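# Place pet feeder in taped outline with bowls seated

## Task

Get the pet feeder inside the taped outline on the table so that its handle tab lines up with the red notch in the outline and each of the two steel bowls rests flat in one of the feeder's wells; this only counts if everything stays put on its own once the robot lets go.

## Robot and tools

Robot: two arms in a physics simulator, left_arm and right_arm, each with six revolute joints and a parallel gripper. Arm bases in the scene frame: left_arm at (+0.020, +0.350, 0) m, quat_wxyz (+0.999, 0, 0, -0.050); right_arm at (+0.041, -0.279, 0) m, quat_wxyz (+0.997, 0, 0, +0.079).

Scene frame: origin on the tabletop midway between the arms, +z up, +x pointing out across the table, +y toward left_arm. The arm names do not correspond to left or right in any camera image. Each gripper's fingers extend along its own +z and close along its own y. The reported end_effector_position is the spot between the finger pads, roughly 1 cm short of the tips; printed positions can be a little wrong, more so when the arm is stretched far.

execute_actions takes "actions", a list with zero or one item, plus optional "pictures" (true/false; images arrive by default). An empty list ({"actions": []}) just reports the state. A motion item is {"rows": [...], "steps": n}, with 1 to 15 rows and steps at most 15 (default 15); each control step is 1/30 s, one row per step, and the final row repeats to fill remaining steps. A wait item is {"steps": n} with n up to 300; it commands nothing and returns once that many steps have elapsed since the previous result, counting your reply time. A refused call sends nothing to the robot.

Each row is one flat list of 14 numbers covering both arms, always all 14 even if one arm should stay still: left_arm waist, shoulder, elbow, wrist pitch, wrist yaw, wrist roll, opening, then the same seven for right_arm. The joint values are absolute target angles in radians, in the same form as the Joint positions line, not offsets. Stated ranges per arm: waist -2.880 to 2.880, shoulder 0.000 to 3.142, elbow 0.000 to 3.019, wrist pitch -1.693 to 1.571, wrist yaw -1.571 to 1.571, wrist roll -2.094 to 2.094. True ends may differ by up to 0.019 rad either way. A target more than 0.019 rad beyond a stated end, and farther out than the current angle, gets the call refused; a target beyond the real end is clipped to it and may produce "joint sent to its limit" (possibly referring to an earlier, still-running action). Missing that message does not prove there is room left. Opening is an absolute value from -1 (shut) to +1 (fully open, about 0.094 m between pads).

Motion limits: the command actually sent stays within a fixed lead of each joint's measured angle (waist 0.264, shoulder 0.32, elbow 0.276, wrist pitch 0.33, wrist yaw 0.186, wrist roll 0.522 rad), and if the targets would move a gripper more than 70 mm from where it is, all joints of that arm are pulled back proportionally. Big moves therefore take several actions. Between calls the arms keep heading to the last row sent, until they have nearly stopped or a HELD step occurs; after that only a new action moves them on. Fingers that were mid-travel keep going.

Result lines: the state line gives each gripper's position (m) and quat_wxyz in the scene frame, as left_arm: … | right_arm: …. Joint positions and Joint velocities list, per arm, the six joints (rad, rad/s) then the pad gap (m, m/s). grip_measured is the measured opening on the command scale; each gripper reads with its own fixed error of up to about 1 mm. "joint command not followed" means a clearance check altered or blocked some joint targets while the rest of the row ran. HELD marks steps where all or part of your row was not sent.

Gripping: away from the extremes, the fingers go to where grip_measured equals your commanded number. To hold something, keep commanding below grip_measured: about 0.03 lower holds firmly, a smaller gap more gently. Pads push with roughly 50 to 62 N each (some less), weaker on parts under about 2 mm thick, and may spike on first contact. Expect occasional brief tugs on held parts, so grip securely.

zoom_image: {"camera": name, "region": [x0, y0, x1, y1]} in pixels of that camera's latest image, origin top-left, at most 504 by 504. Cameras: cam_high (504x504), cam_low (504x504), cam_left_wrist (616x616, fisheye), cam_right_wrist (616x616, fisheye). read_manual returns only URDF licence text and moves nothing. finished_scene {"scene": n} ends the current scene irreversibly and grades it; replying without any tool call ends everything.

Avoid: letting anything leave the table (fails the task), arms colliding or pressing on each other, dropping or slipping parts, slamming, and hard pushes. Holding loads heats motors; a MOTOR HOT line appears from 85 °C, and at 100 °C that arm goes limp and falls (OVER-TEMPERATURE FAULT), so do not hold things longer than needed. Smooth, efficient motion is preferred. Before finishing, release the feeder and bowls and confirm they stay in place.

Each tool is called after "Call:" as a command line: name --argument value for each argument, lists and objects as JSON in quotes; but a table of rows of numbers goes row by row, as --pt "numbers of a row", without its own name.

## Session

Call:
execute_actions --actions '[]'

Scene clock: 0.00 s of 4800.00 s.
left_arm: end_effector_position=(+0.3507, +0.5087, +0.3027) grip_measured=+1.000 end_effector_quat_wxyz=(+0.011, +0.941, -0.338, +0.016) | right_arm: end_effector_position=(+0.7857, -0.1521, +0.3931) grip_measured=+1.000 end_effector_quat_wxyz=(+0.220, -0.553, +0.729, -0.337)
Joint positions: left_arm=[ 0.567  1.296  1.387 -1.656  0.038 -1.986  0.094] | right_arm=[ 0.107  1.977  2.277 -1.14   0.435 -1.202  0.094]
Joint velocities: left_arm=[-0.005  0.005 -0.017  0.007 -0.007 -0.037  0.   ] | right_arm=[-0.015 -0.005 -0.002  0.012  0.037 -0.051  0.   ]
Motor temperatures (°C, as the motors report them): left_arm=[23 25 23 23 23 21] | right_arm=[24 25 25 21 23 22]

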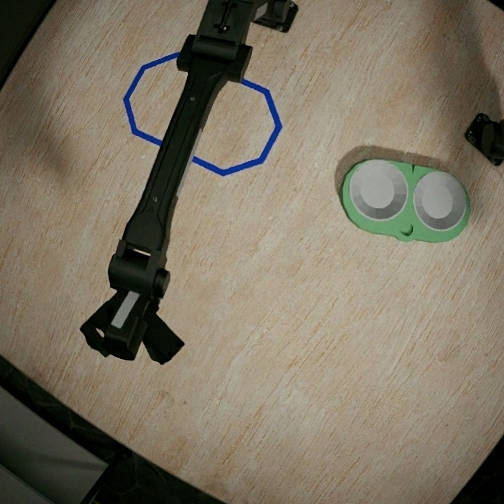

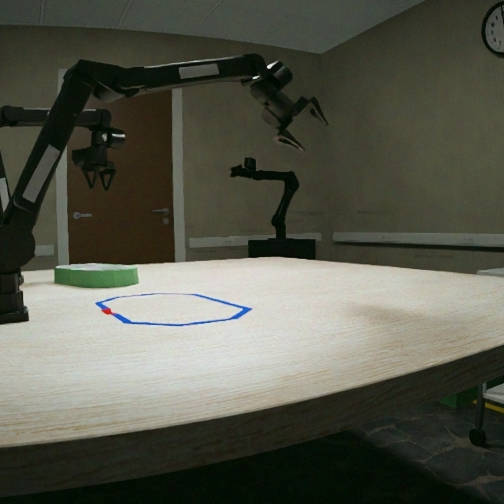

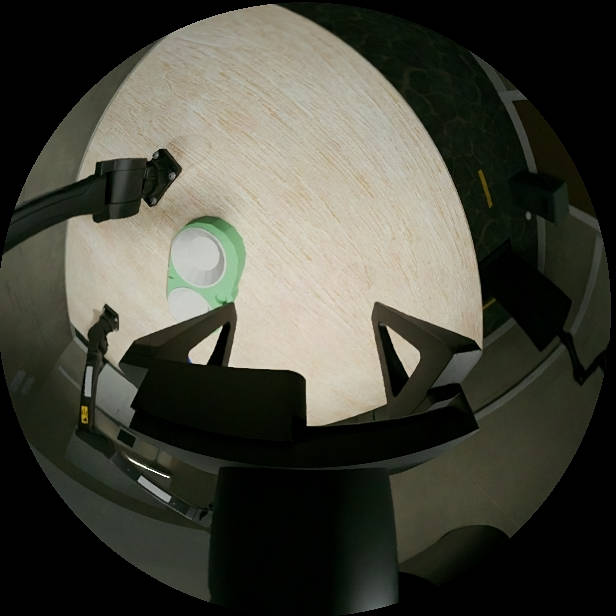

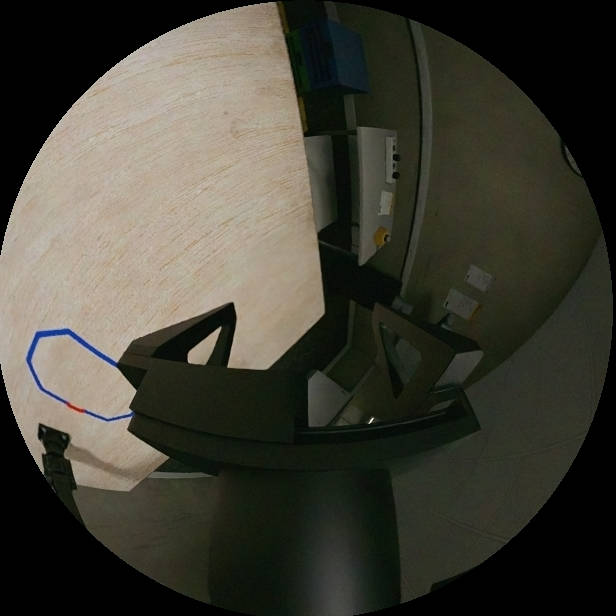

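Call:
zoom_image --camera "cam_high" --region '[320, 100, 504, 284]'

Call:
zoom_image --camera "cam_low" --region '[0, 220, 270, 350]'

Call:
zoom_image --camera "cam_left_wrist" --region '[130, 190, 290, 350]'

Region (320, 100, 504, 284) of cam_high's 504x504 image, scaled by 2.739, with more detail than that image has.

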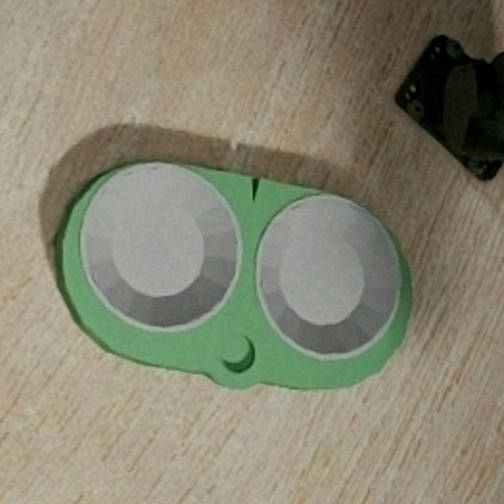

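Region (0, 220, 270, 350) of cam_low's 504x504 image, scaled by 1.867, with more detail than that image has; it fills the top 243 rows of this view, and the rest is white.

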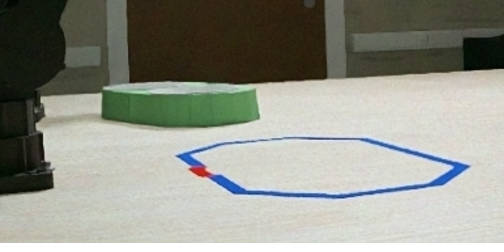

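Region (130, 190, 290, 350) of cam_left_wrist's 616x616 image, scaled by 3.150, with more detail than that image has.

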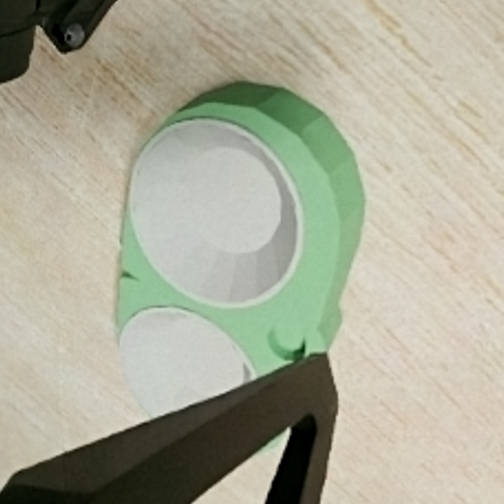

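Call:
execute_actions --actions '[{"rows":[[1.6,1.296,1.387,-1.656,0.038,-1.986,1,0.7,1.997,1.864,-1.438,0,-0.9,0]]}]' --pictures false

Call:
execute_actions --actions '[{"rows":[[1.6,1.296,1.387,-1.656,0.038,-1.986,1,0.88,1.997,1.864,-1.438,0,-0.9,0]]}]' --pictures false

Call:
execute_actions --actions '[{"steps":30}]'

Scene clock: 22.60 s of 4800.00 s.
left_arm: end_effector_position=(+0.1034, +0.7074, +0.3019) grip_measured=+1.000 end_effector_quat_wxyz=(+0.004, +0.994, +0.103, +0.020) | right_arm: end_effector_position=(+0.6466, +0.0270, +0.2322) grip_measured=+0.001 end_effector_quat_wxyz=(+0.124, -0.687, +0.712, -0.076)
Joint positions: left_arm=[ 1.463  1.298  1.387 -1.656  0.04  -1.986  0.094] | right_arm=[ 0.329  1.961  1.995 -1.324  0.077 -1.058  0.047]
Joint velocities: left_arm=[ 2.066  0.005 -0.002 -0.002 -0.037 -0.007  0.   ] | right_arm=[ 0.718 -0.015 -0.413 -0.237 -0.344  0.212 -0.001]
Motor temperatures (°C, as the motors report them): left_arm=[23 26 28 23 23 21] | right_arm=[24 27 28 21 23 22]
Steps of this call (steps 1 to 90: nothing new was sent; then 19.10 s passed at rest; steps 91 to 105: all 15 steps of this action). Readings (joint positions):
91: left_arm=[0.580 1.296 1.387 -1.656 0.043 -1.986] | right_arm=[0.110 1.976 2.269 -1.148 0.414 -1.191]
92: left_arm=[0.609 1.296 1.387 -1.656 0.045 -1.986] | right_arm=[0.113 1.969 2.253 -1.165 0.390 -1.178]
94: left_arm=[0.709 1.296 1.387 -1.656 0.045 -1.986] | right_arm=[0.129 1.962 2.217 -1.199 0.342 -1.156]
98: left_arm=[0.970 1.296 1.387 -1.656 0.042 -1.986] | right_arm=[0.184 1.961 2.134 -1.253 0.241 -1.117]
105: the state above

Scene clock: 23.10 s of 4800.00 s.
left_arm: end_effector_position=(+0.0543, +0.7154, +0.3017) grip_measured=+1.000 end_effector_quat_wxyz=(+0.003, +0.985, +0.170, +0.018) | right_arm: end_effector_position=(+0.4100, +0.2417, +0.1877) grip_measured=+0.001 end_effector_quat_wxyz=(-0.057, +0.817, -0.573, +0.003)
Joint positions: left_arm=[ 1.598  1.298  1.387 -1.656  0.037 -1.986  0.094] | right_arm=[ 0.798  1.961  1.901 -1.396  0.005 -0.963  0.047]
Joint velocities: left_arm=[ 0.024 -0.005 -0.007 -0.012 -0.022  0.007  0.   ] | right_arm=[ 0.991 -0.015 -0.139 -0.198 -0.051  0.212 -0.001]
Motor temperatures (°C, as the motors report them): left_arm=[23 26 28 23 23 21] | right_arm=[24 27 28 21 23 22]
Steps of this call (steps 1 to 15: all 15 steps of this action). Readings (joint positions):
1: left_arm=[1.530 1.298 1.387 -1.656 0.038 -1.986] | right_arm=[0.355 1.961 1.981 -1.332 0.064 -1.050]
2: left_arm=[1.587 1.298 1.387 -1.656 0.036 -1.986] | right_arm=[0.381 1.961 1.969 -1.339 0.053 -1.043]
4: left_arm=[1.652 1.298 1.387 -1.656 0.033 -1.986] | right_arm=[0.438 1.961 1.949 -1.352 0.037 -1.028]
8: left_arm=[1.635 1.298 1.387 -1.656 0.034 -1.986] | right_arm=[0.561 1.961 1.924 -1.371 0.019 -1.004]
15: the state above

Scene clock: 24.10 s of 4800.00 s.
left_arm: end_effector_position=(+0.0543, +0.7154, +0.3017) grip_measured=+1.000 end_effector_quat_wxyz=(+0.003, +0.985, +0.170, +0.018) | right_arm: end_effector_position=(+0.3577, +0.2598, +0.1758) grip_measured=+0.001 end_effector_quat_wxyz=(-0.031, +0.829, -0.559, -0.003)
Joint positions: left_arm=[ 1.598  1.298  1.387 -1.656  0.037 -1.986  0.094] | right_arm=[ 0.881  1.963  1.876 -1.422 -0.002 -0.916  0.047]
Joint velocities: left_arm=[ 0.005 -0.005 -0.007 -0.007 -0.007  0.022  0.   ] | right_arm=[-0.005  0.005  0.002 -0.007 -0.066 -0.037 -0.001]
Motor temperatures (°C, as the motors report them): left_arm=[23 26 28 23 23 21] | right_arm=[24 27 28 21 23 22]
Steps of this call (steps 1 to 30: the robot went on to your last target). Readings (joint positions):
1: left_arm=[1.598 1.298 1.387 -1.656 0.037 -1.986] | right_arm=[0.831 1.961 1.895 -1.403 0.004 -0.954]
2: left_arm=[1.598 1.298 1.387 -1.656 0.037 -1.986] | right_arm=[0.861 1.961 1.889 -1.410 0.001 -0.946]
4: left_arm=[1.598 1.298 1.387 -1.656 0.037 -1.986] | right_arm=[0.907 1.962 1.879 -1.418 -0.001 -0.936]
8: left_arm=[1.598 1.298 1.387 -1.656 0.037 -1.986] | right_arm=[0.926 1.963 1.876 -1.422 -0.002 -0.925]
30: the state above
All arms were judged still, so your last target was given up. Only a new action makes them travel on or press farther. Fingers that are still opening or closing keep moving.

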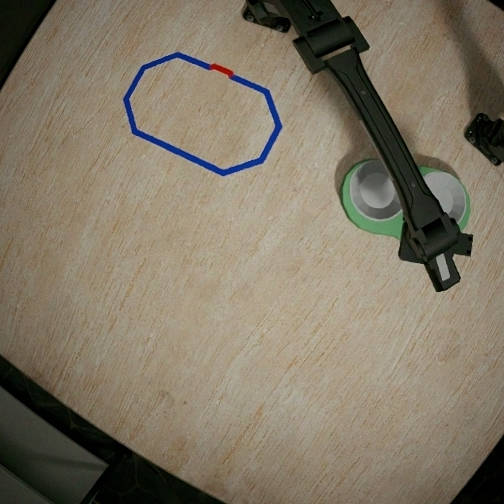

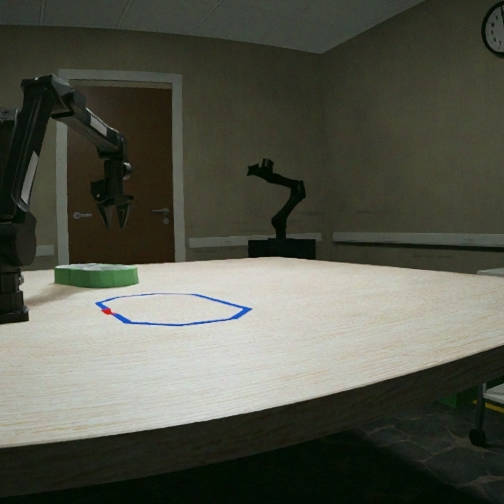

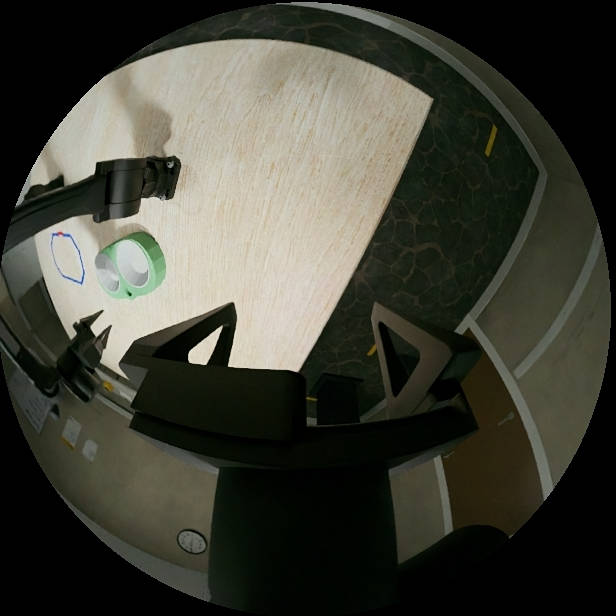

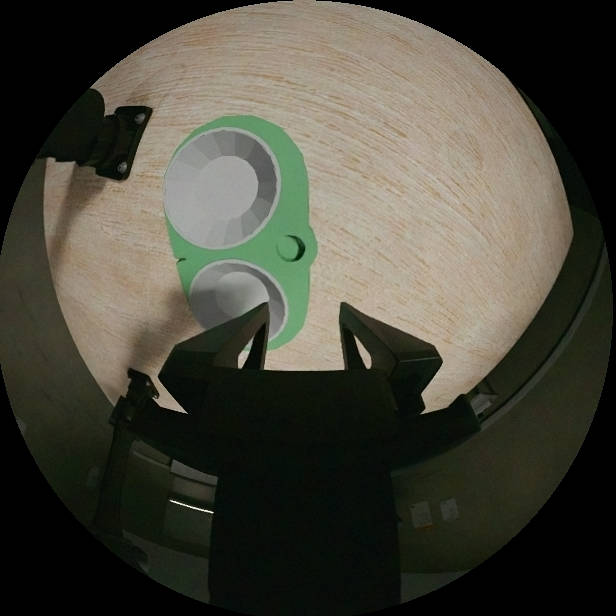

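Call:
execute_actions --actions '[{"rows":[[1.6,1.296,1.387,-1.656,0.038,-1.986,1,0.885,2.13,1.834,-1.316,0,-0.9,-0.15]]}]' --pictures false

Call:
execute_actions --actions '[{"steps":20}]'

Scene clock: 30.33 s of 4800.00 s.
left_arm: end_effector_position=(+0.0543, +0.7154, +0.3017) grip_measured=+1.000 end_effector_quat_wxyz=(+0.003, +0.985, +0.170, +0.018) | right_arm: end_effector_position=(+0.3620, +0.2672, +0.0672) grip_measured=-0.149 end_effector_quat_wxyz=(+0.021, +0.829, -0.559, +0.000)
Joint positions: left_arm=[ 1.598  1.298  1.387 -1.656  0.037 -1.986  0.094] | right_arm=[ 0.881  2.118  1.837 -1.332 -0.002 -0.915  0.04 ]
Joint velocities: left_arm=[-0.005  0.005 -0.012  0.002  0.051  0.007  0.   ] | right_arm=[-0.024  0.093 -0.046  0.051 -0.022 -0.022  0.   ]
Motor temperatures (°C, as the motors report them): left_arm=[23 26 27 23 23 21] | right_arm=[24 27 28 21 23 22]
Steps of this call (steps 1 to 90: nothing new was sent; then 2.73 s passed at rest; steps 91 to 105: all 15 steps of this action). Readings (joint positions):
91: left_arm=[1.598 1.298 1.387 -1.656 0.037 -1.986] | right_arm=[0.881 1.966 1.874 -1.416 -0.002 -0.916]
92: left_arm=[1.598 1.298 1.387 -1.656 0.037 -1.986] | right_arm=[0.881 1.970 1.874 -1.400 -0.002 -0.916]
94: left_arm=[1.598 1.298 1.387 -1.656 0.037 -1.986] | right_arm=[0.881 1.988 1.874 -1.376 -0.002 -0.916]
98: left_arm=[1.598 1.298 1.387 -1.656 0.037 -1.986] | right_arm=[0.881 2.041 1.864 -1.344 -0.002 -0.916]
105: the state above

Scene clock: 31.00 s of 4800.00 s.
left_arm: end_effector_position=(+0.0543, +0.7154, +0.3017) grip_measured=+1.000 end_effector_quat_wxyz=(+0.003, +0.985, +0.170, +0.018) | right_arm: end_effector_position=(+0.3622, +0.2675, +0.0660) grip_measured=-0.149 end_effector_quat_wxyz=(+0.021, +0.829, -0.559, +0.000)
Joint positions: left_arm=[ 1.598  1.298  1.387 -1.656  0.037 -1.986  0.094] | right_arm=[ 0.881  2.12   1.837 -1.33  -0.002 -0.915  0.04 ]
Joint velocities: left_arm=[-0.005 -0.005  0.002 -0.007 -0.066 -0.051  0.   ] | right_arm=[-0.005 -0.005 -0.027 -0.027  0.022 -0.037 -0.   ]
Motor temperatures (°C, as the motors report them): left_arm=[23 26 27 23 23 21] | right_arm=[24 27 28 21 23 22]
Steps of this call (steps 1 to 15: the robot went on to your last target; steps 16 to 20: nothing new was sent). Readings (joint positions):
1: left_arm=[1.598 1.298 1.387 -1.656 0.037 -1.986] | right_arm=[0.881 2.120 1.837 -1.331 -0.002 -0.915]
2: left_arm=[1.598 1.298 1.387 -1.656 0.037 -1.986] | right_arm=[0.881 2.120 1.837 -1.330 -0.002 -0.915]
4: left_arm=[1.598 1.298 1.387 -1.656 0.037 -1.986] | right_arm=[0.881 2.120 1.837 -1.330 -0.002 -0.915]
8: left_arm=[1.598 1.298 1.387 -1.656 0.037 -1.986] | right_arm=[0.881 2.120 1.837 -1.330 -0.002 -0.915]
20: the state above
All arms were judged still, so your last target was given up. Only a new action makes them travel on or press farther. Fingers that are still opening or closing keep moving.

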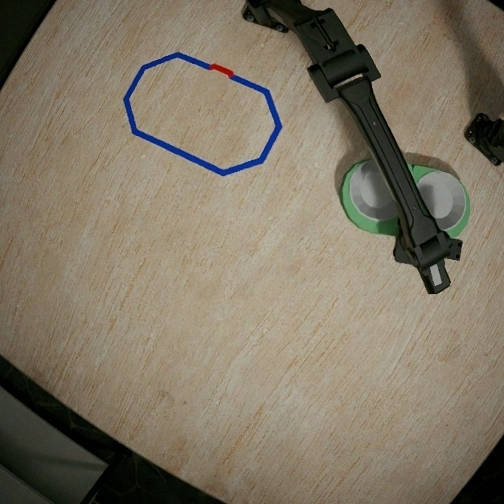

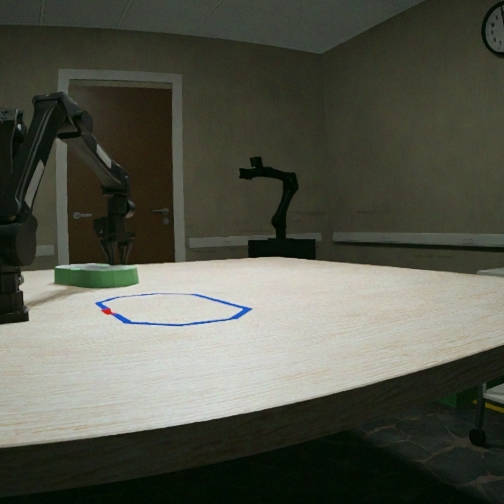

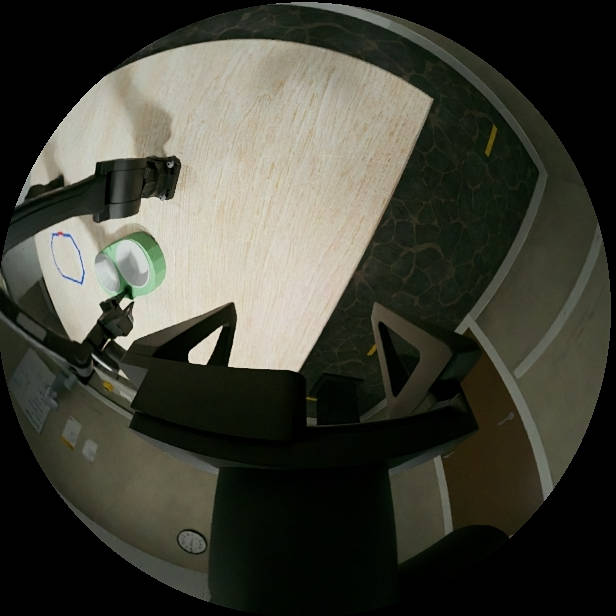

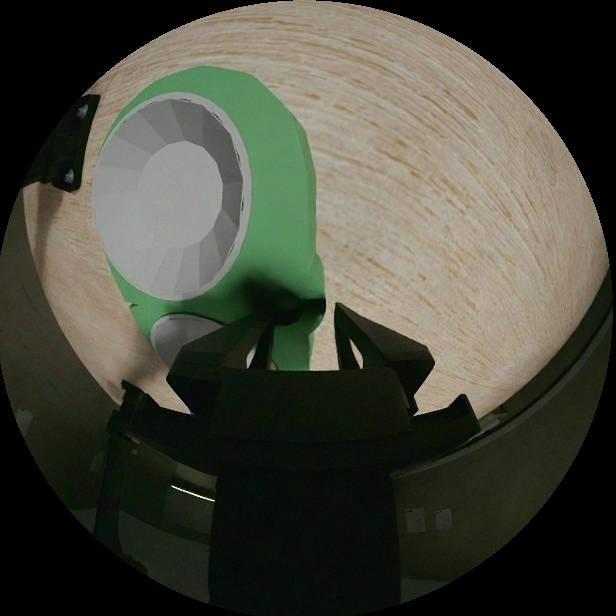

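Call:
execute_actions --actions '[{"rows":[[1.6,1.296,1.387,-1.656,0.038,-1.986,1,0.885,2.16,1.834,-1.29,0,-0.9,-0.15]]}]' --pictures false

Call:
execute_actions --actions '[{"rows":[[1.6,1.296,1.387,-1.656,0.038,-1.986,1,0.885,2.16,1.834,-1.29,0,-0.9,-0.5],[1.6,1.296,1.387,-1.656,0.038,-1.986,1,0.885,2.16,1.834,-1.29,0,-0.9,-0.75]]}]'

Scene clock: 34.73 s of 4800.00 s.
left_arm: end_effector_position=(+0.0543, +0.7154, +0.3017) grip_measured=+1.000 end_effector_quat_wxyz=(+0.003, +0.985, +0.170, +0.018) | right_arm: end_effector_position=(+0.3653, +0.2727, +0.0658) grip_measured=-0.149 end_effector_quat_wxyz=(+0.009, +0.829, -0.560, -0.000)
Joint positions: left_arm=[ 1.598  1.298  1.387 -1.656  0.037 -1.986  0.094] | right_arm=[ 0.881  2.12   1.837 -1.306 -0.002 -0.915  0.04 ]
Joint velocities: left_arm=[ 0.005 -0.005 -0.007  0.012 -0.066  0.007  0.   ] | right_arm=[ 0.005 -0.024 -0.012 -0.002  0.051 -0.037  0.001]
Motor temperatures (°C, as the motors report them): left_arm=[23 26 27 23 23 21] | right_arm=[24 27 28 21 23 22]
Steps of this call (steps 1 to 90: nothing new was sent; then 0.23 s passed at rest; steps 91 to 105: all 15 steps of this action). Readings (joint positions):
91: left_arm=[1.598 1.298 1.387 -1.656 0.037 -1.986] | right_arm=[0.881 2.120 1.837 -1.327 -0.002 -0.915]
92: left_arm=[1.598 1.298 1.387 -1.656 0.037 -1.986] | right_arm=[0.881 2.120 1.837 -1.319 -0.002 -0.915]
94: left_arm=[1.598 1.298 1.387 -1.656 0.037 -1.986] | right_arm=[0.881 2.120 1.837 -1.309 -0.002 -0.915]
98: left_arm=[1.598 1.298 1.387 -1.656 0.037 -1.986] | right_arm=[0.881 2.120 1.837 -1.306 -0.002 -0.915]
105: the state above

Scene clock: 35.23 s of 4800.00 s.
left_arm: end_effector_position=(+0.0543, +0.7154, +0.3017) grip_measured=+1.000 end_effector_quat_wxyz=(+0.003, +0.985, +0.170, +0.018) | right_arm: end_effector_position=(+0.3655, +0.2730, +0.0658) grip_measured=-0.719 end_effector_quat_wxyz=(+0.008, +0.826, -0.563, -0.000)
Joint positions: left_arm=[ 1.598  1.298  1.387 -1.656  0.037 -1.986  0.094] | right_arm=[ 0.881  2.12   1.837 -1.304 -0.001 -0.906  0.013]
Joint velocities: left_arm=[-0.005  0.005  0.002 -0.002 -0.037  0.007  0.   ] | right_arm=[-0.024 -0.005  0.002 -0.022 -0.007 -0.037  0.001]
Motor temperatures (°C, as the motors report them): left_arm=[23 26 27 23 23 21] | right_arm=[24 27 28 21 23 22]
Steps of this call (steps 1 to 15: all 15 steps of this action). Readings (joint positions):
1: left_arm=[1.598 1.298 1.387 -1.656 0.037 -1.986] | right_arm=[0.881 2.120 1.837 -1.306 -0.002 -0.915]
2: left_arm=[1.598 1.298 1.387 -1.656 0.037 -1.986] | right_arm=[0.881 2.120 1.837 -1.306 -0.002 -0.915]
4: left_arm=[1.598 1.298 1.387 -1.656 0.037 -1.986] | right_arm=[0.881 2.120 1.837 -1.304 -0.001 -0.906]
8: left_arm=[1.598 1.298 1.387 -1.656 0.037 -1.986] | right_arm=[0.881 2.120 1.837 -1.304 -0.001 -0.906]
15: the state above

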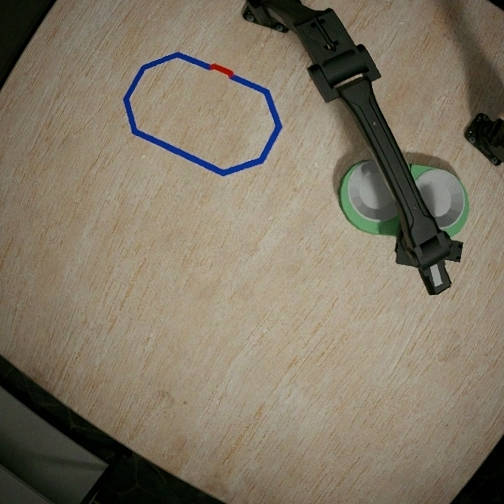

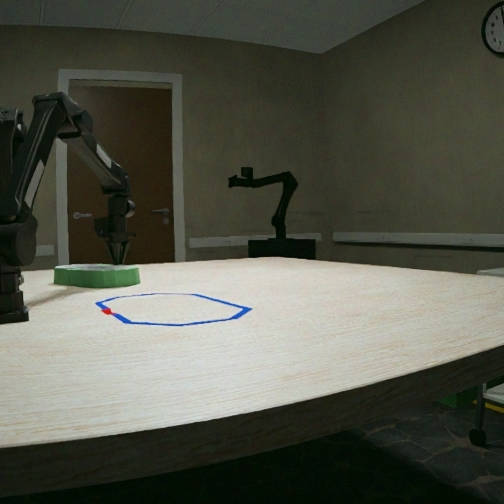

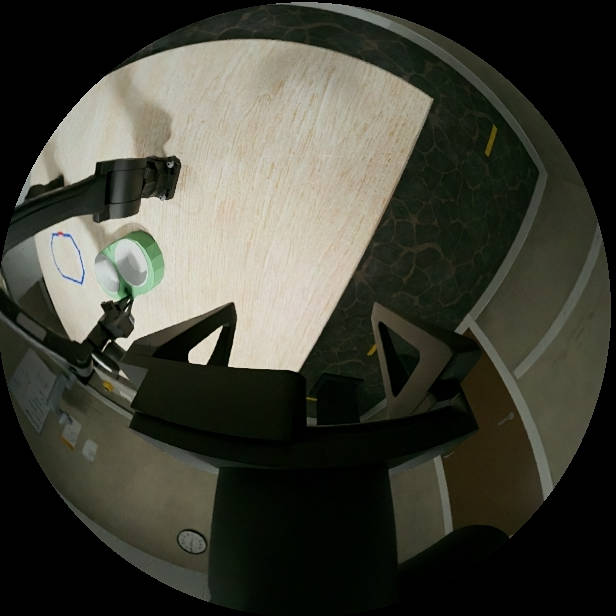

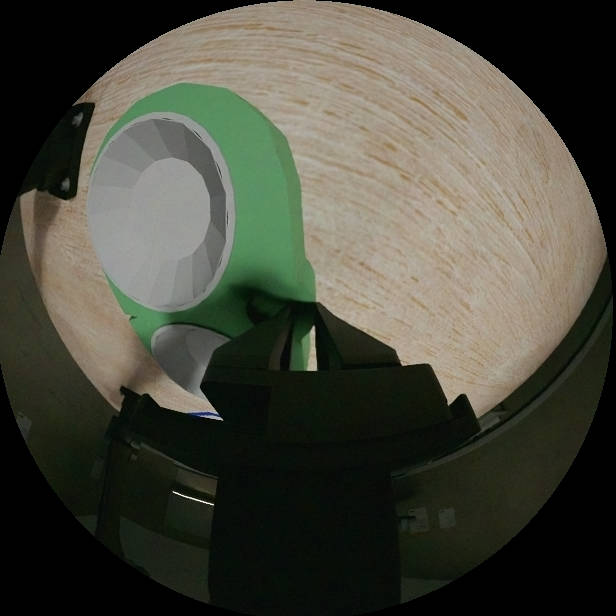

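Call:
execute_actions --actions '[{"rows":[[1.6,1.296,1.387,-1.656,0.038,-1.986,1,0.885,2.13,1.834,-1.29,0,-0.9,-0.35],[1.6,1.296,1.387,-1.656,0.038,-1.986,1,0.885,2.13,1.834,-1.29,0,-0.9,-0.35],[1.6,1.296,1.387,-1.656,0.038,-1.986,1,0.885,2.13,1.834,-1.29,0,-0.9,-0.35],[1.6,1.296,1.387,-1.656,0.038,-1.986,1,0.885,2.13,1.79,-1.26,0,-0.9,-0.35]]}]'

Scene clock: 40.07 s of 4800.00 s.
left_arm: end_effector_position=(+0.0543, +0.7154, +0.3017) grip_measured=+1.000 end_effector_quat_wxyz=(+0.003, +0.985, +0.170, +0.018) | right_arm: end_effector_position=(+0.3644, +0.2711, +0.0581) grip_measured=-0.351 end_effector_quat_wxyz=(+0.005, +0.826, -0.563, -0.000)
Joint positions: left_arm=[ 1.598  1.298  1.387 -1.656  0.037 -1.986  0.094] | right_arm=[ 0.881  2.116  1.81  -1.275 -0.001 -0.906  0.03 ]
Joint velocities: left_arm=[ 0.005 -0.005 -0.002 -0.002  0.022 -0.007  0.   ] | right_arm=[-0.005 -0.015  0.022 -0.002 -0.051  0.007 -0.   ]
Motor temperatures (°C, as the motors report them): left_arm=[23 26 27 23 23 21] | right_arm=[24 27 28 21 23 22]
Steps of this call (steps 1 to 15: the robot went on to your last target; steps 16 to 90: nothing new was sent; then 1.33 s passed at rest; steps 91 to 105: all 15 steps of this action). Readings (joint positions):
91: left_arm=[1.598 1.298 1.387 -1.656 0.037 -1.986] | right_arm=[0.881 2.120 1.837 -1.304 -0.001 -0.906]
92: left_arm=[1.598 1.298 1.387 -1.656 0.037 -1.986] | right_arm=[0.881 2.120 1.837 -1.304 -0.001 -0.906]
94: left_arm=[1.598 1.298 1.387 -1.656 0.037 -1.986] | right_arm=[0.881 2.120 1.832 -1.297 -0.001 -0.906]
98: left_arm=[1.598 1.298 1.387 -1.656 0.037 -1.986] | right_arm=[0.881 2.116 1.813 -1.278 -0.001 -0.906]
105: the state above

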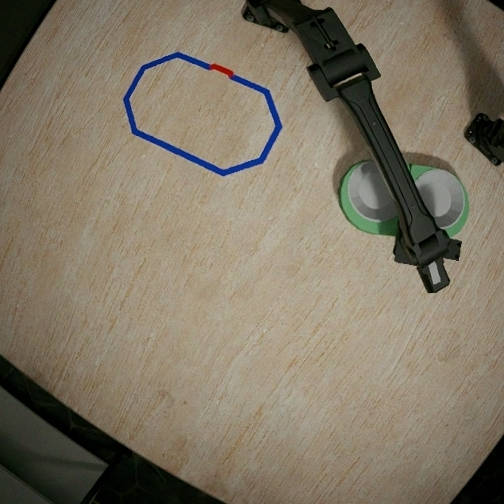

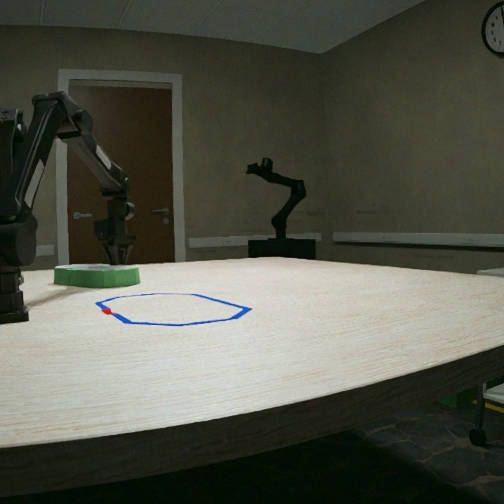

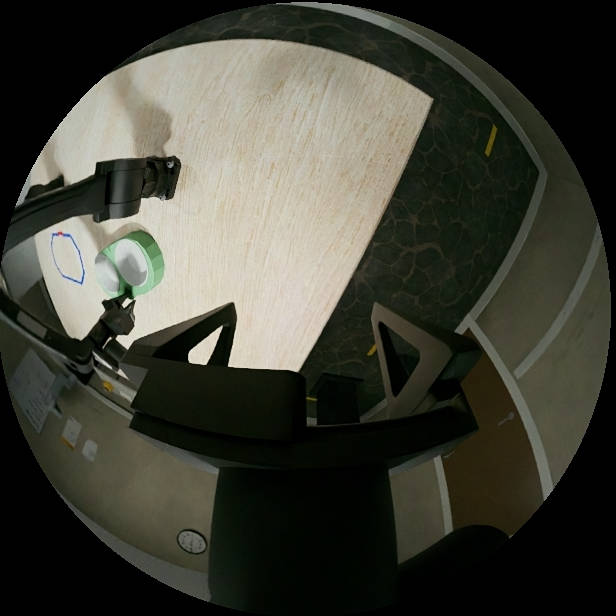

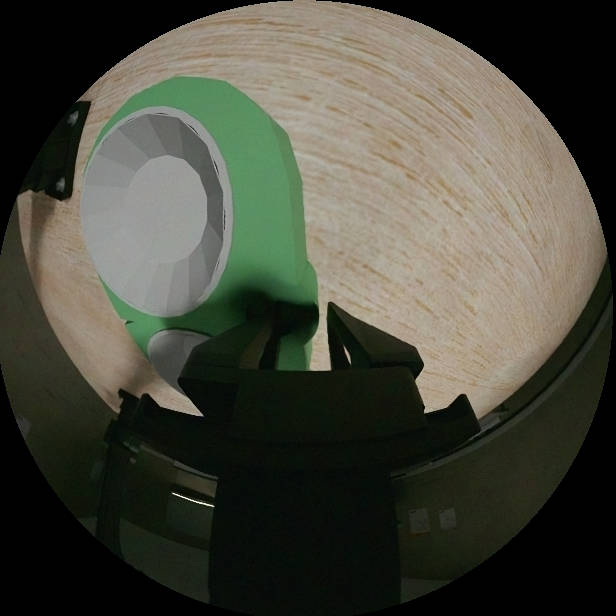

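A little deeper, then grip.

Call:
execute_actions --actions '[{"rows":[[1.6,1.296,1.387,-1.656,0.038,-1.986,1,0.885,2.13,1.765,-1.235,0,-0.9,-0.35]],"steps":12},{"rows":[[1.6,1.296,1.387,-1.656,0.038,-1.986,1,0.885,2.13,1.765,-1.235,0,-0.9,-0.35]]}]' --pictures false

Call:
execute_actions --actions '[{"rows":[[1.6,1.296,1.387,-1.656,0.038,-1.986,1,0.885,2.13,1.765,-1.235,0,-0.9,-0.35]]}]' --pictures false

Call:
execute_actions --actions '[{"rows":[[1.6,1.296,1.387,-1.656,0.038,-1.986,1,0.885,2.13,1.775,-1.235,0,-0.9,-0.75]],"steps":10}]' --pictures false

Call:
execute_actions --actions '[{"rows":[[1.6,1.296,1.387,-1.656,0.038,-1.986,1,0.86,2.13,1.775,-1.235,0,-0.85,-0.75],[1.6,1.296,1.387,-1.656,0.038,-1.986,1,0.84,2.13,1.775,-1.235,0,-0.8,-0.75],[1.6,1.296,1.387,-1.656,0.038,-1.986,1,0.82,2.13,1.775,-1.235,0,-0.75,-0.75],[1.6,1.296,1.387,-1.656,0.038,-1.986,1,0.8,2.13,1.775,-1.235,0,-0.7,-0.75],[1.6,1.296,1.387,-1.656,0.038,-1.986,1,0.78,2.13,1.775,-1.235,0,-0.65,-0.75],[1.6,1.296,1.387,-1.656,0.038,-1.986,1,0.76,2.13,1.775,-1.235,0,-0.6,-0.75],[1.6,1.296,1.387,-1.656,0.038,-1.986,1,0.74,2.13,1.775,-1.235,0,-0.55,-0.75],[1.6,1.296,1.387,-1.656,0.038,-1.986,1,0.72,2.13,1.775,-1.235,0,-0.5,-0.75],[1.6,1.296,1.387,-1.656,0.038,-1.986,1,0.7,2.13,1.775,-1.235,0,-0.45,-0.75]]}]'


Scene clock: 53.13 s of 4800.00 s.
left_arm: end_effector_position=(+0.0543, +0.7154, +0.3017) grip_measured=+1.000 end_effector_quat_wxyz=(+0.003, +0.985, +0.170, +0.018) | right_arm: end_effector_position=(+0.3643, +0.2709, +0.0571) grip_measured=-0.351 end_effector_quat_wxyz=(-0.001, +0.826, -0.563, -0.001)
Joint positions: left_arm=[ 1.598  1.298  1.387 -1.656  0.037 -1.986  0.094] | right_arm=[ 0.881  2.108  1.794 -1.255 -0.001 -0.906  0.03 ]
Joint velocities: left_arm=[-0.015  0.005 -0.022 -0.022  0.022  0.022  0.   ] | right_arm=[-0.015  0.005 -0.007 -0.012 -0.037 -0.051 -0.001]
Motor temperatures (°C, as the motors report them): left_arm=[23 26 27 23 23 21] | right_arm=[24 28 27 21 23 22]
Steps of this call (steps 1 to 15: the robot went on to your last target; steps 16 to 90: nothing new was sent; then 9.57 s passed at rest; steps 91 to 105: all 15 steps of this action). Readings (joint positions):
91: left_arm=[1.598 1.298 1.387 -1.656 0.037 -1.986] | right_arm=[0.881 2.116 1.806 -1.270 -0.001 -0.906]
92: left_arm=[1.598 1.298 1.387 -1.656 0.037 -1.986] | right_arm=[0.881 2.112 1.801 -1.264 -0.001 -0.906]
94: left_arm=[1.598 1.298 1.387 -1.656 0.037 -1.986] | right_arm=[0.881 2.109 1.795 -1.257 -0.001 -0.906]
98: left_arm=[1.598 1.298 1.387 -1.656 0.037 -1.986] | right_arm=[0.881 2.108 1.794 -1.255 -0.001 -0.906]
105: the state above

Scene clock: 53.47 s of 4800.00 s.
left_arm: end_effector_position=(+0.0543, +0.7154, +0.3017) grip_measured=+1.000 end_effector_quat_wxyz=(+0.003, +0.985, +0.170, +0.018) | right_arm: end_effector_position=(+0.3647, +0.2716, +0.0576) grip_measured=-0.673 end_effector_quat_wxyz=(-0.003, +0.825, -0.565, -0.001)
Joint positions: left_arm=[ 1.598  1.298  1.387 -1.656  0.037 -1.986  0.094] | right_arm=[ 0.881  2.108  1.794 -1.252 -0.001 -0.901  0.015]
Joint velocities: left_arm=[-0.005 -0.015 -0.002 -0.002  0.037  0.007  0.   ] | right_arm=[ 0.005 -0.015  0.007  0.007 -0.007 -0.051  0.001]
Motor temperatures (°C, as the motors report them): left_arm=[23 26 27 23 23 21] | right_arm=[24 28 27 21 23 22]
Steps of this call (steps 1 to 10: all 10 steps of this action). Readings (joint positions):
1: left_arm=[1.598 1.298 1.387 -1.656 0.037 -1.986] | right_arm=[0.881 2.108 1.794 -1.255 -0.002 -0.906]
2: left_arm=[1.598 1.298 1.387 -1.656 0.037 -1.986] | right_arm=[0.881 2.108 1.794 -1.253 -0.001 -0.903]
4: left_arm=[1.598 1.298 1.387 -1.656 0.037 -1.986] | right_arm=[0.881 2.108 1.794 -1.252 -0.001 -0.901]
8: left_arm=[1.598 1.298 1.387 -1.656 0.037 -1.986] | right_arm=[0.881 2.108 1.794 -1.252 -0.001 -0.901]
10: the state above

Scene clock: 53.97 s of 4800.00 s.
left_arm: end_effector_position=(+0.0543, +0.7154, +0.3017) grip_measured=+1.000 end_effector_quat_wxyz=(+0.003, +0.985, +0.170, +0.018) | right_arm: end_effector_position=(+0.4582, +0.2046, +0.0576) grip_measured=-0.673 end_effector_quat_wxyz=(+0.002, -0.637, +0.771, +0.003)
Joint positions: left_arm=[ 1.598  1.298  1.387 -1.656  0.037 -1.986  0.094] | right_arm=[ 0.699  2.108  1.794 -1.252 -0.006 -0.523  0.015]
Joint velocities: left_arm=[ 0.015 -0.005 -0.007 -0.012  0.022 -0.007  0.   ] | right_arm=[-0.337 -0.005  0.007 -0.027 -0.022  0.403  0.   ]
Motor temperatures (°C, as the motors report them): left_arm=[23 26 27 23 23 21] | right_arm=[24 28 27 21 23 22]
Steps of this call (steps 1 to 15: all 15 steps of this action). Readings (joint positions):
1: left_arm=[1.598 1.298 1.387 -1.656 0.037 -1.986] | right_arm=[0.881 2.108 1.794 -1.252 -0.001 -0.895]
2: left_arm=[1.598 1.298 1.387 -1.656 0.037 -1.986] | right_arm=[0.879 2.108 1.794 -1.252 -0.002 -0.884]
4: left_arm=[1.598 1.298 1.387 -1.656 0.037 -1.986] | right_arm=[0.873 2.108 1.794 -1.252 -0.002 -0.847]
8: left_arm=[1.598 1.298 1.387 -1.656 0.037 -1.986] | right_arm=[0.825 2.108 1.794 -1.252 -0.006 -0.711]
15: the state above

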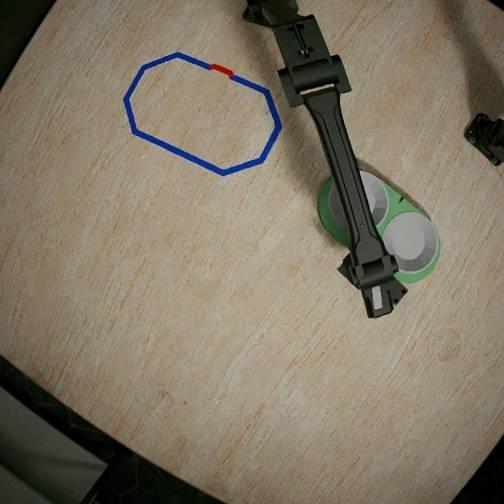

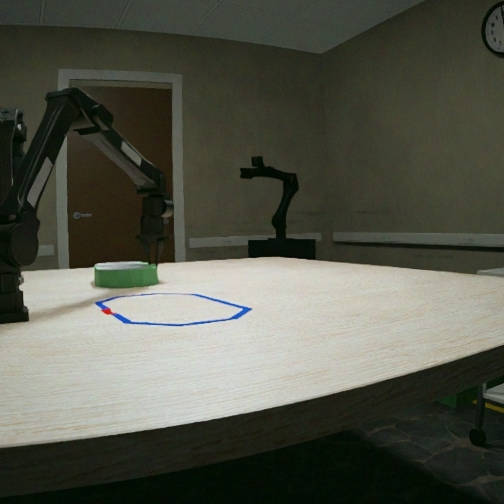

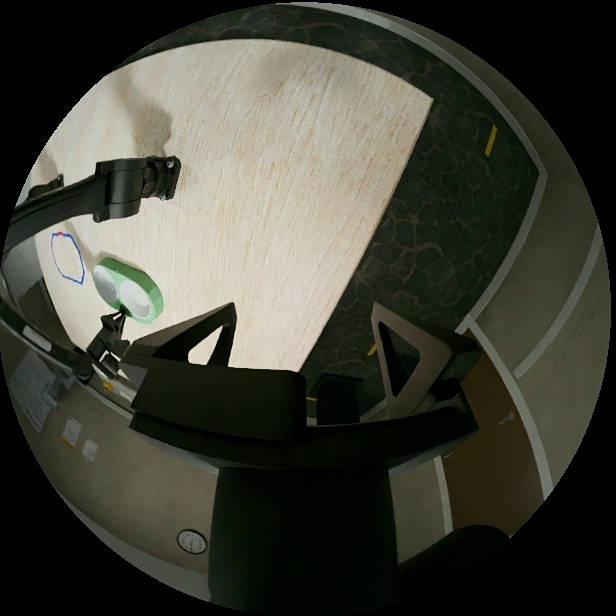

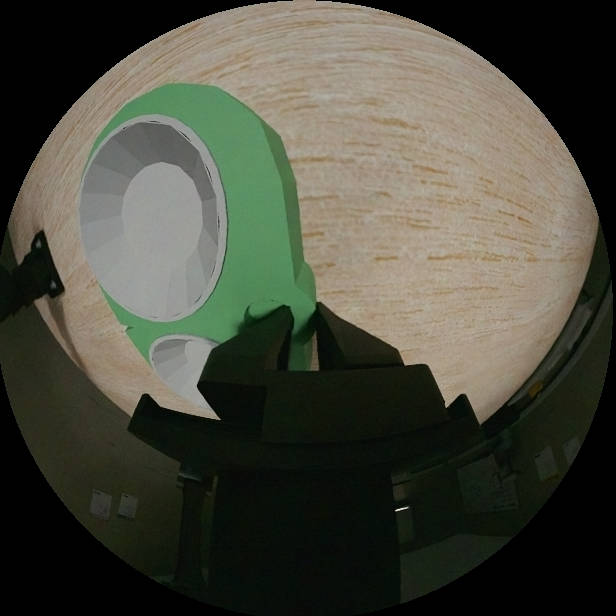

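Call:
execute_actions --actions '[{"rows":[[1.6,1.296,1.387,-1.656,0.038,-1.986,1,0.6,2.05,1.705,-1.22,0,-0.25,-0.72],[1.6,1.296,1.387,-1.656,0.038,-1.986,1,0.6,2.05,1.705,-1.22,0,-0.25,-0.72],[1.6,1.296,1.387,-1.656,0.038,-1.986,1,0.6,2.05,1.705,-1.22,0,-0.25,-0.72],[1.6,1.296,1.387,-1.656,0.038,-1.986,1,0.6,2.05,1.705,-1.22,0,-0.25,-0.72],[1.6,1.296,1.387,-1.656,0.038,-1.986,1,0.6,2.05,1.705,-1.22,0,-0.25,-0.72],[1.6,1.296,1.387,-1.656,0.038,-1.986,1,0.6,2.05,1.705,-1.22,0,-0.25,-0.72],[1.6,1.296,1.387,-1.656,0.038,-1.986,1,0.5,1.995,1.615,-1.19,0,-0.05,-0.72]]}]' --pictures false

Call:
execute_actions --actions '[{"rows":[[1.6,1.296,1.387,-1.656,0.038,-1.986,1,0.3,1.887,1.444,-1.128,0,0.3,-0.72]]}]' --pictures false

Call:
execute_actions --actions '[{"rows":[[1.6,1.296,1.387,-1.656,0.038,-1.986,1,0.1,1.77,1.275,-1.075,0,0.65,-0.72]]}]'

Scene clock: 63.37 s of 4800.00 s.
left_arm: end_effector_position=(+0.0543, +0.7154, +0.3017) grip_measured=+1.000 end_effector_quat_wxyz=(+0.003, +0.985, +0.170, +0.018) | right_arm: end_effector_position=(+0.5173, +0.0784, +0.0571) grip_measured=-0.673 end_effector_quat_wxyz=(-0.006, -0.367, +0.930, +0.001)
Joint positions: left_arm=[ 1.598  1.298  1.387 -1.656  0.037 -1.986  0.094] | right_arm=[ 0.485  2.008  1.628 -1.202 -0.004 -0.11   0.015]
Joint velocities: left_arm=[ 0.005 -0.005  0.007 -0.022  0.051 -0.037  0.   ] | right_arm=[-0.23  -0.005 -0.002  0.037  0.022  0.3    0.001]
Motor temperatures (°C, as the motors report them): left_arm=[23 26 28 23 23 21] | right_arm=[24 28 27 21 23 22]
Steps of this call (steps 1 to 30: the robot went on to your last target; steps 31 to 100: nothing new was sent; then 5.57 s passed at rest; steps 101 to 115: all 15 steps of this action). Readings (joint positions):
101: left_arm=[1.598 1.298 1.387 -1.656 0.037 -1.986] | right_arm=[0.680 2.100 1.783 -1.244 -0.001 -0.466]
102: left_arm=[1.598 1.298 1.387 -1.656 0.037 -1.986] | right_arm=[0.676 2.086 1.761 -1.235 -0.003 -0.432]
104: left_arm=[1.598 1.298 1.387 -1.656 0.037 -1.986] | right_arm=[0.658 2.067 1.728 -1.233 -0.005 -0.367]
108: left_arm=[1.598 1.298 1.387 -1.656 0.037 -1.986] | right_arm=[0.606 2.042 1.685 -1.213 -0.009 -0.264]
115: the state above

Scene clock: 63.87 s of 4800.00 s.
left_arm: end_effector_position=(+0.0543, +0.7154, +0.3017) grip_measured=+1.000 end_effector_quat_wxyz=(+0.003, +0.985, +0.170, +0.018) | right_arm: end_effector_position=(+0.5398, -0.0485, +0.0573) grip_measured=-0.673 end_effector_quat_wxyz=(-0.006, -0.087, +0.996, -0.002)
Joint positions: left_arm=[ 1.598  1.298  1.387 -1.656  0.037 -1.986  0.094] | right_arm=[ 0.275  1.899  1.455 -1.14  -0.     0.258  0.015]
Joint velocities: left_arm=[-0.005  0.005 -0.012  0.002 -0.007 -0.007  0.   ] | right_arm=[ 0.054  0.005 -0.032 -0.007 -0.051  0.198 -0.   ]
Motor temperatures (°C, as the motors report them): left_arm=[23 26 28 23 23 21] | right_arm=[24 28 27 21 23 22]
Steps of this call (steps 1 to 15: all 15 steps of this action). Readings (joint positions):
1: left_arm=[1.598 1.298 1.387 -1.656 0.037 -1.986] | right_arm=[0.471 2.001 1.613 -1.189 -0.009 -0.077]
2: left_arm=[1.598 1.298 1.387 -1.656 0.037 -1.986] | right_arm=[0.461 1.982 1.584 -1.172 -0.011 -0.038]
4: left_arm=[1.598 1.298 1.387 -1.656 0.037 -1.986] | right_arm=[0.424 1.944 1.523 -1.156 -0.012 0.049]
8: left_arm=[1.598 1.298 1.387 -1.656 0.037 -1.986] | right_arm=[0.324 1.900 1.456 -1.149 -0.006 0.177]
15: the state above

Scene clock: 64.37 s of 4800.00 s.
left_arm: end_effector_position=(+0.0543, +0.7154, +0.3017) grip_measured=+1.000 end_effector_quat_wxyz=(+0.003, +0.985, +0.170, +0.018) | right_arm: end_effector_position=(+0.5259, -0.1636, +0.0582) grip_measured=-0.674 end_effector_quat_wxyz=(-0.007, +0.188, +0.982, -0.005)
Joint positions: left_arm=[ 1.598  1.298  1.387 -1.656  0.037 -1.986  0.094] | right_arm=[ 0.077  1.781  1.282 -1.088  0.003  0.613  0.015]
Joint velocities: left_arm=[ 0.015 -0.005 -0.017  0.017 -0.007  0.051  0.   ] | right_arm=[ 0.054 -0.024  0.007 -0.022 -0.037  0.198  0.   ]
Motor temperatures (°C, as the motors report them): left_arm=[23 26 28 23 23 21] | right_arm=[24 28 27 21 23 22]
Steps of this call (steps 1 to 15: all 15 steps of this action). Readings (joint positions):
1: left_arm=[1.598 1.298 1.387 -1.656 0.037 -1.986] | right_arm=[0.270 1.891 1.438 -1.128 -0.004 0.292]
2: left_arm=[1.598 1.298 1.387 -1.656 0.037 -1.986] | right_arm=[0.265 1.872 1.409 -1.109 -0.013 0.331]
4: left_arm=[1.598 1.298 1.387 -1.656 0.037 -1.986] | right_arm=[0.233 1.829 1.348 -1.097 -0.013 0.414]
8: left_arm=[1.598 1.298 1.387 -1.656 0.037 -1.986] | right_arm=[0.126 1.783 1.283 -1.096 -0.005 0.531]
15: the state above

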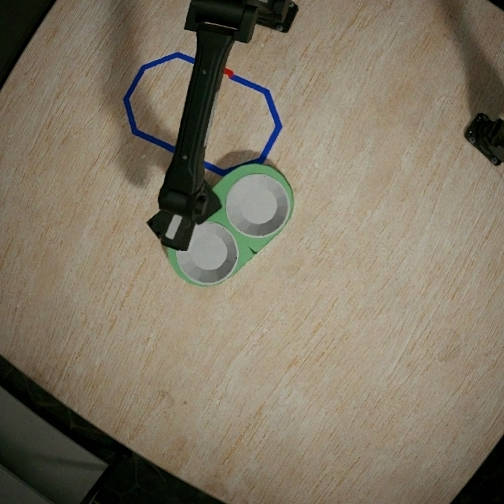

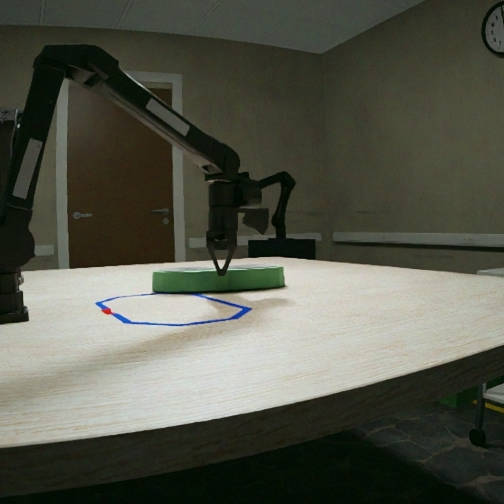

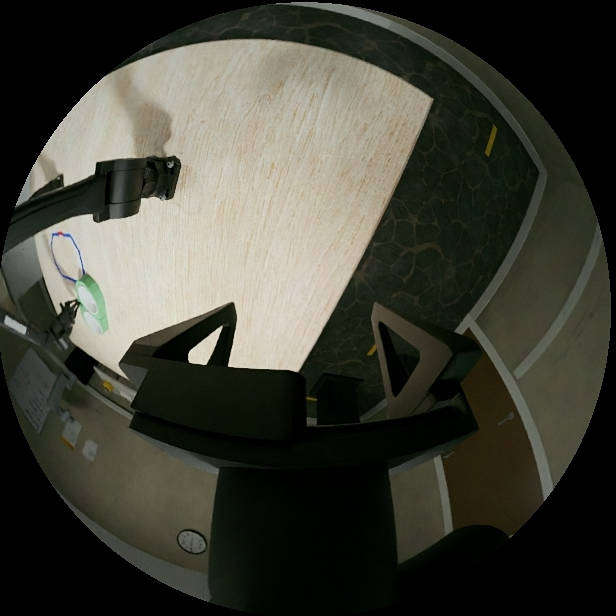

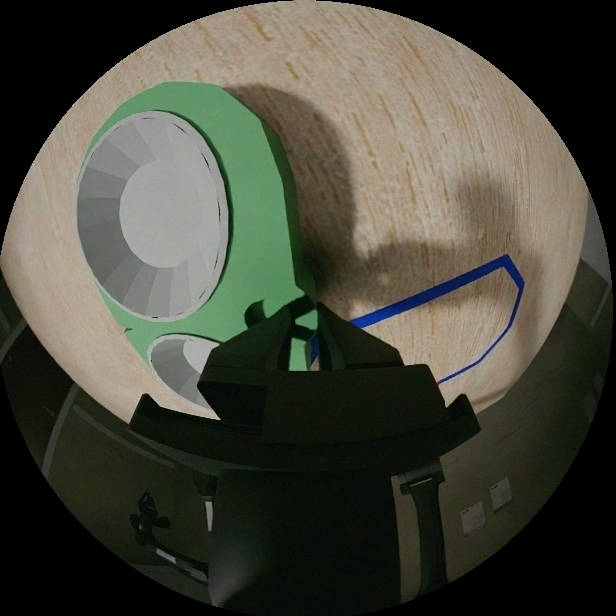

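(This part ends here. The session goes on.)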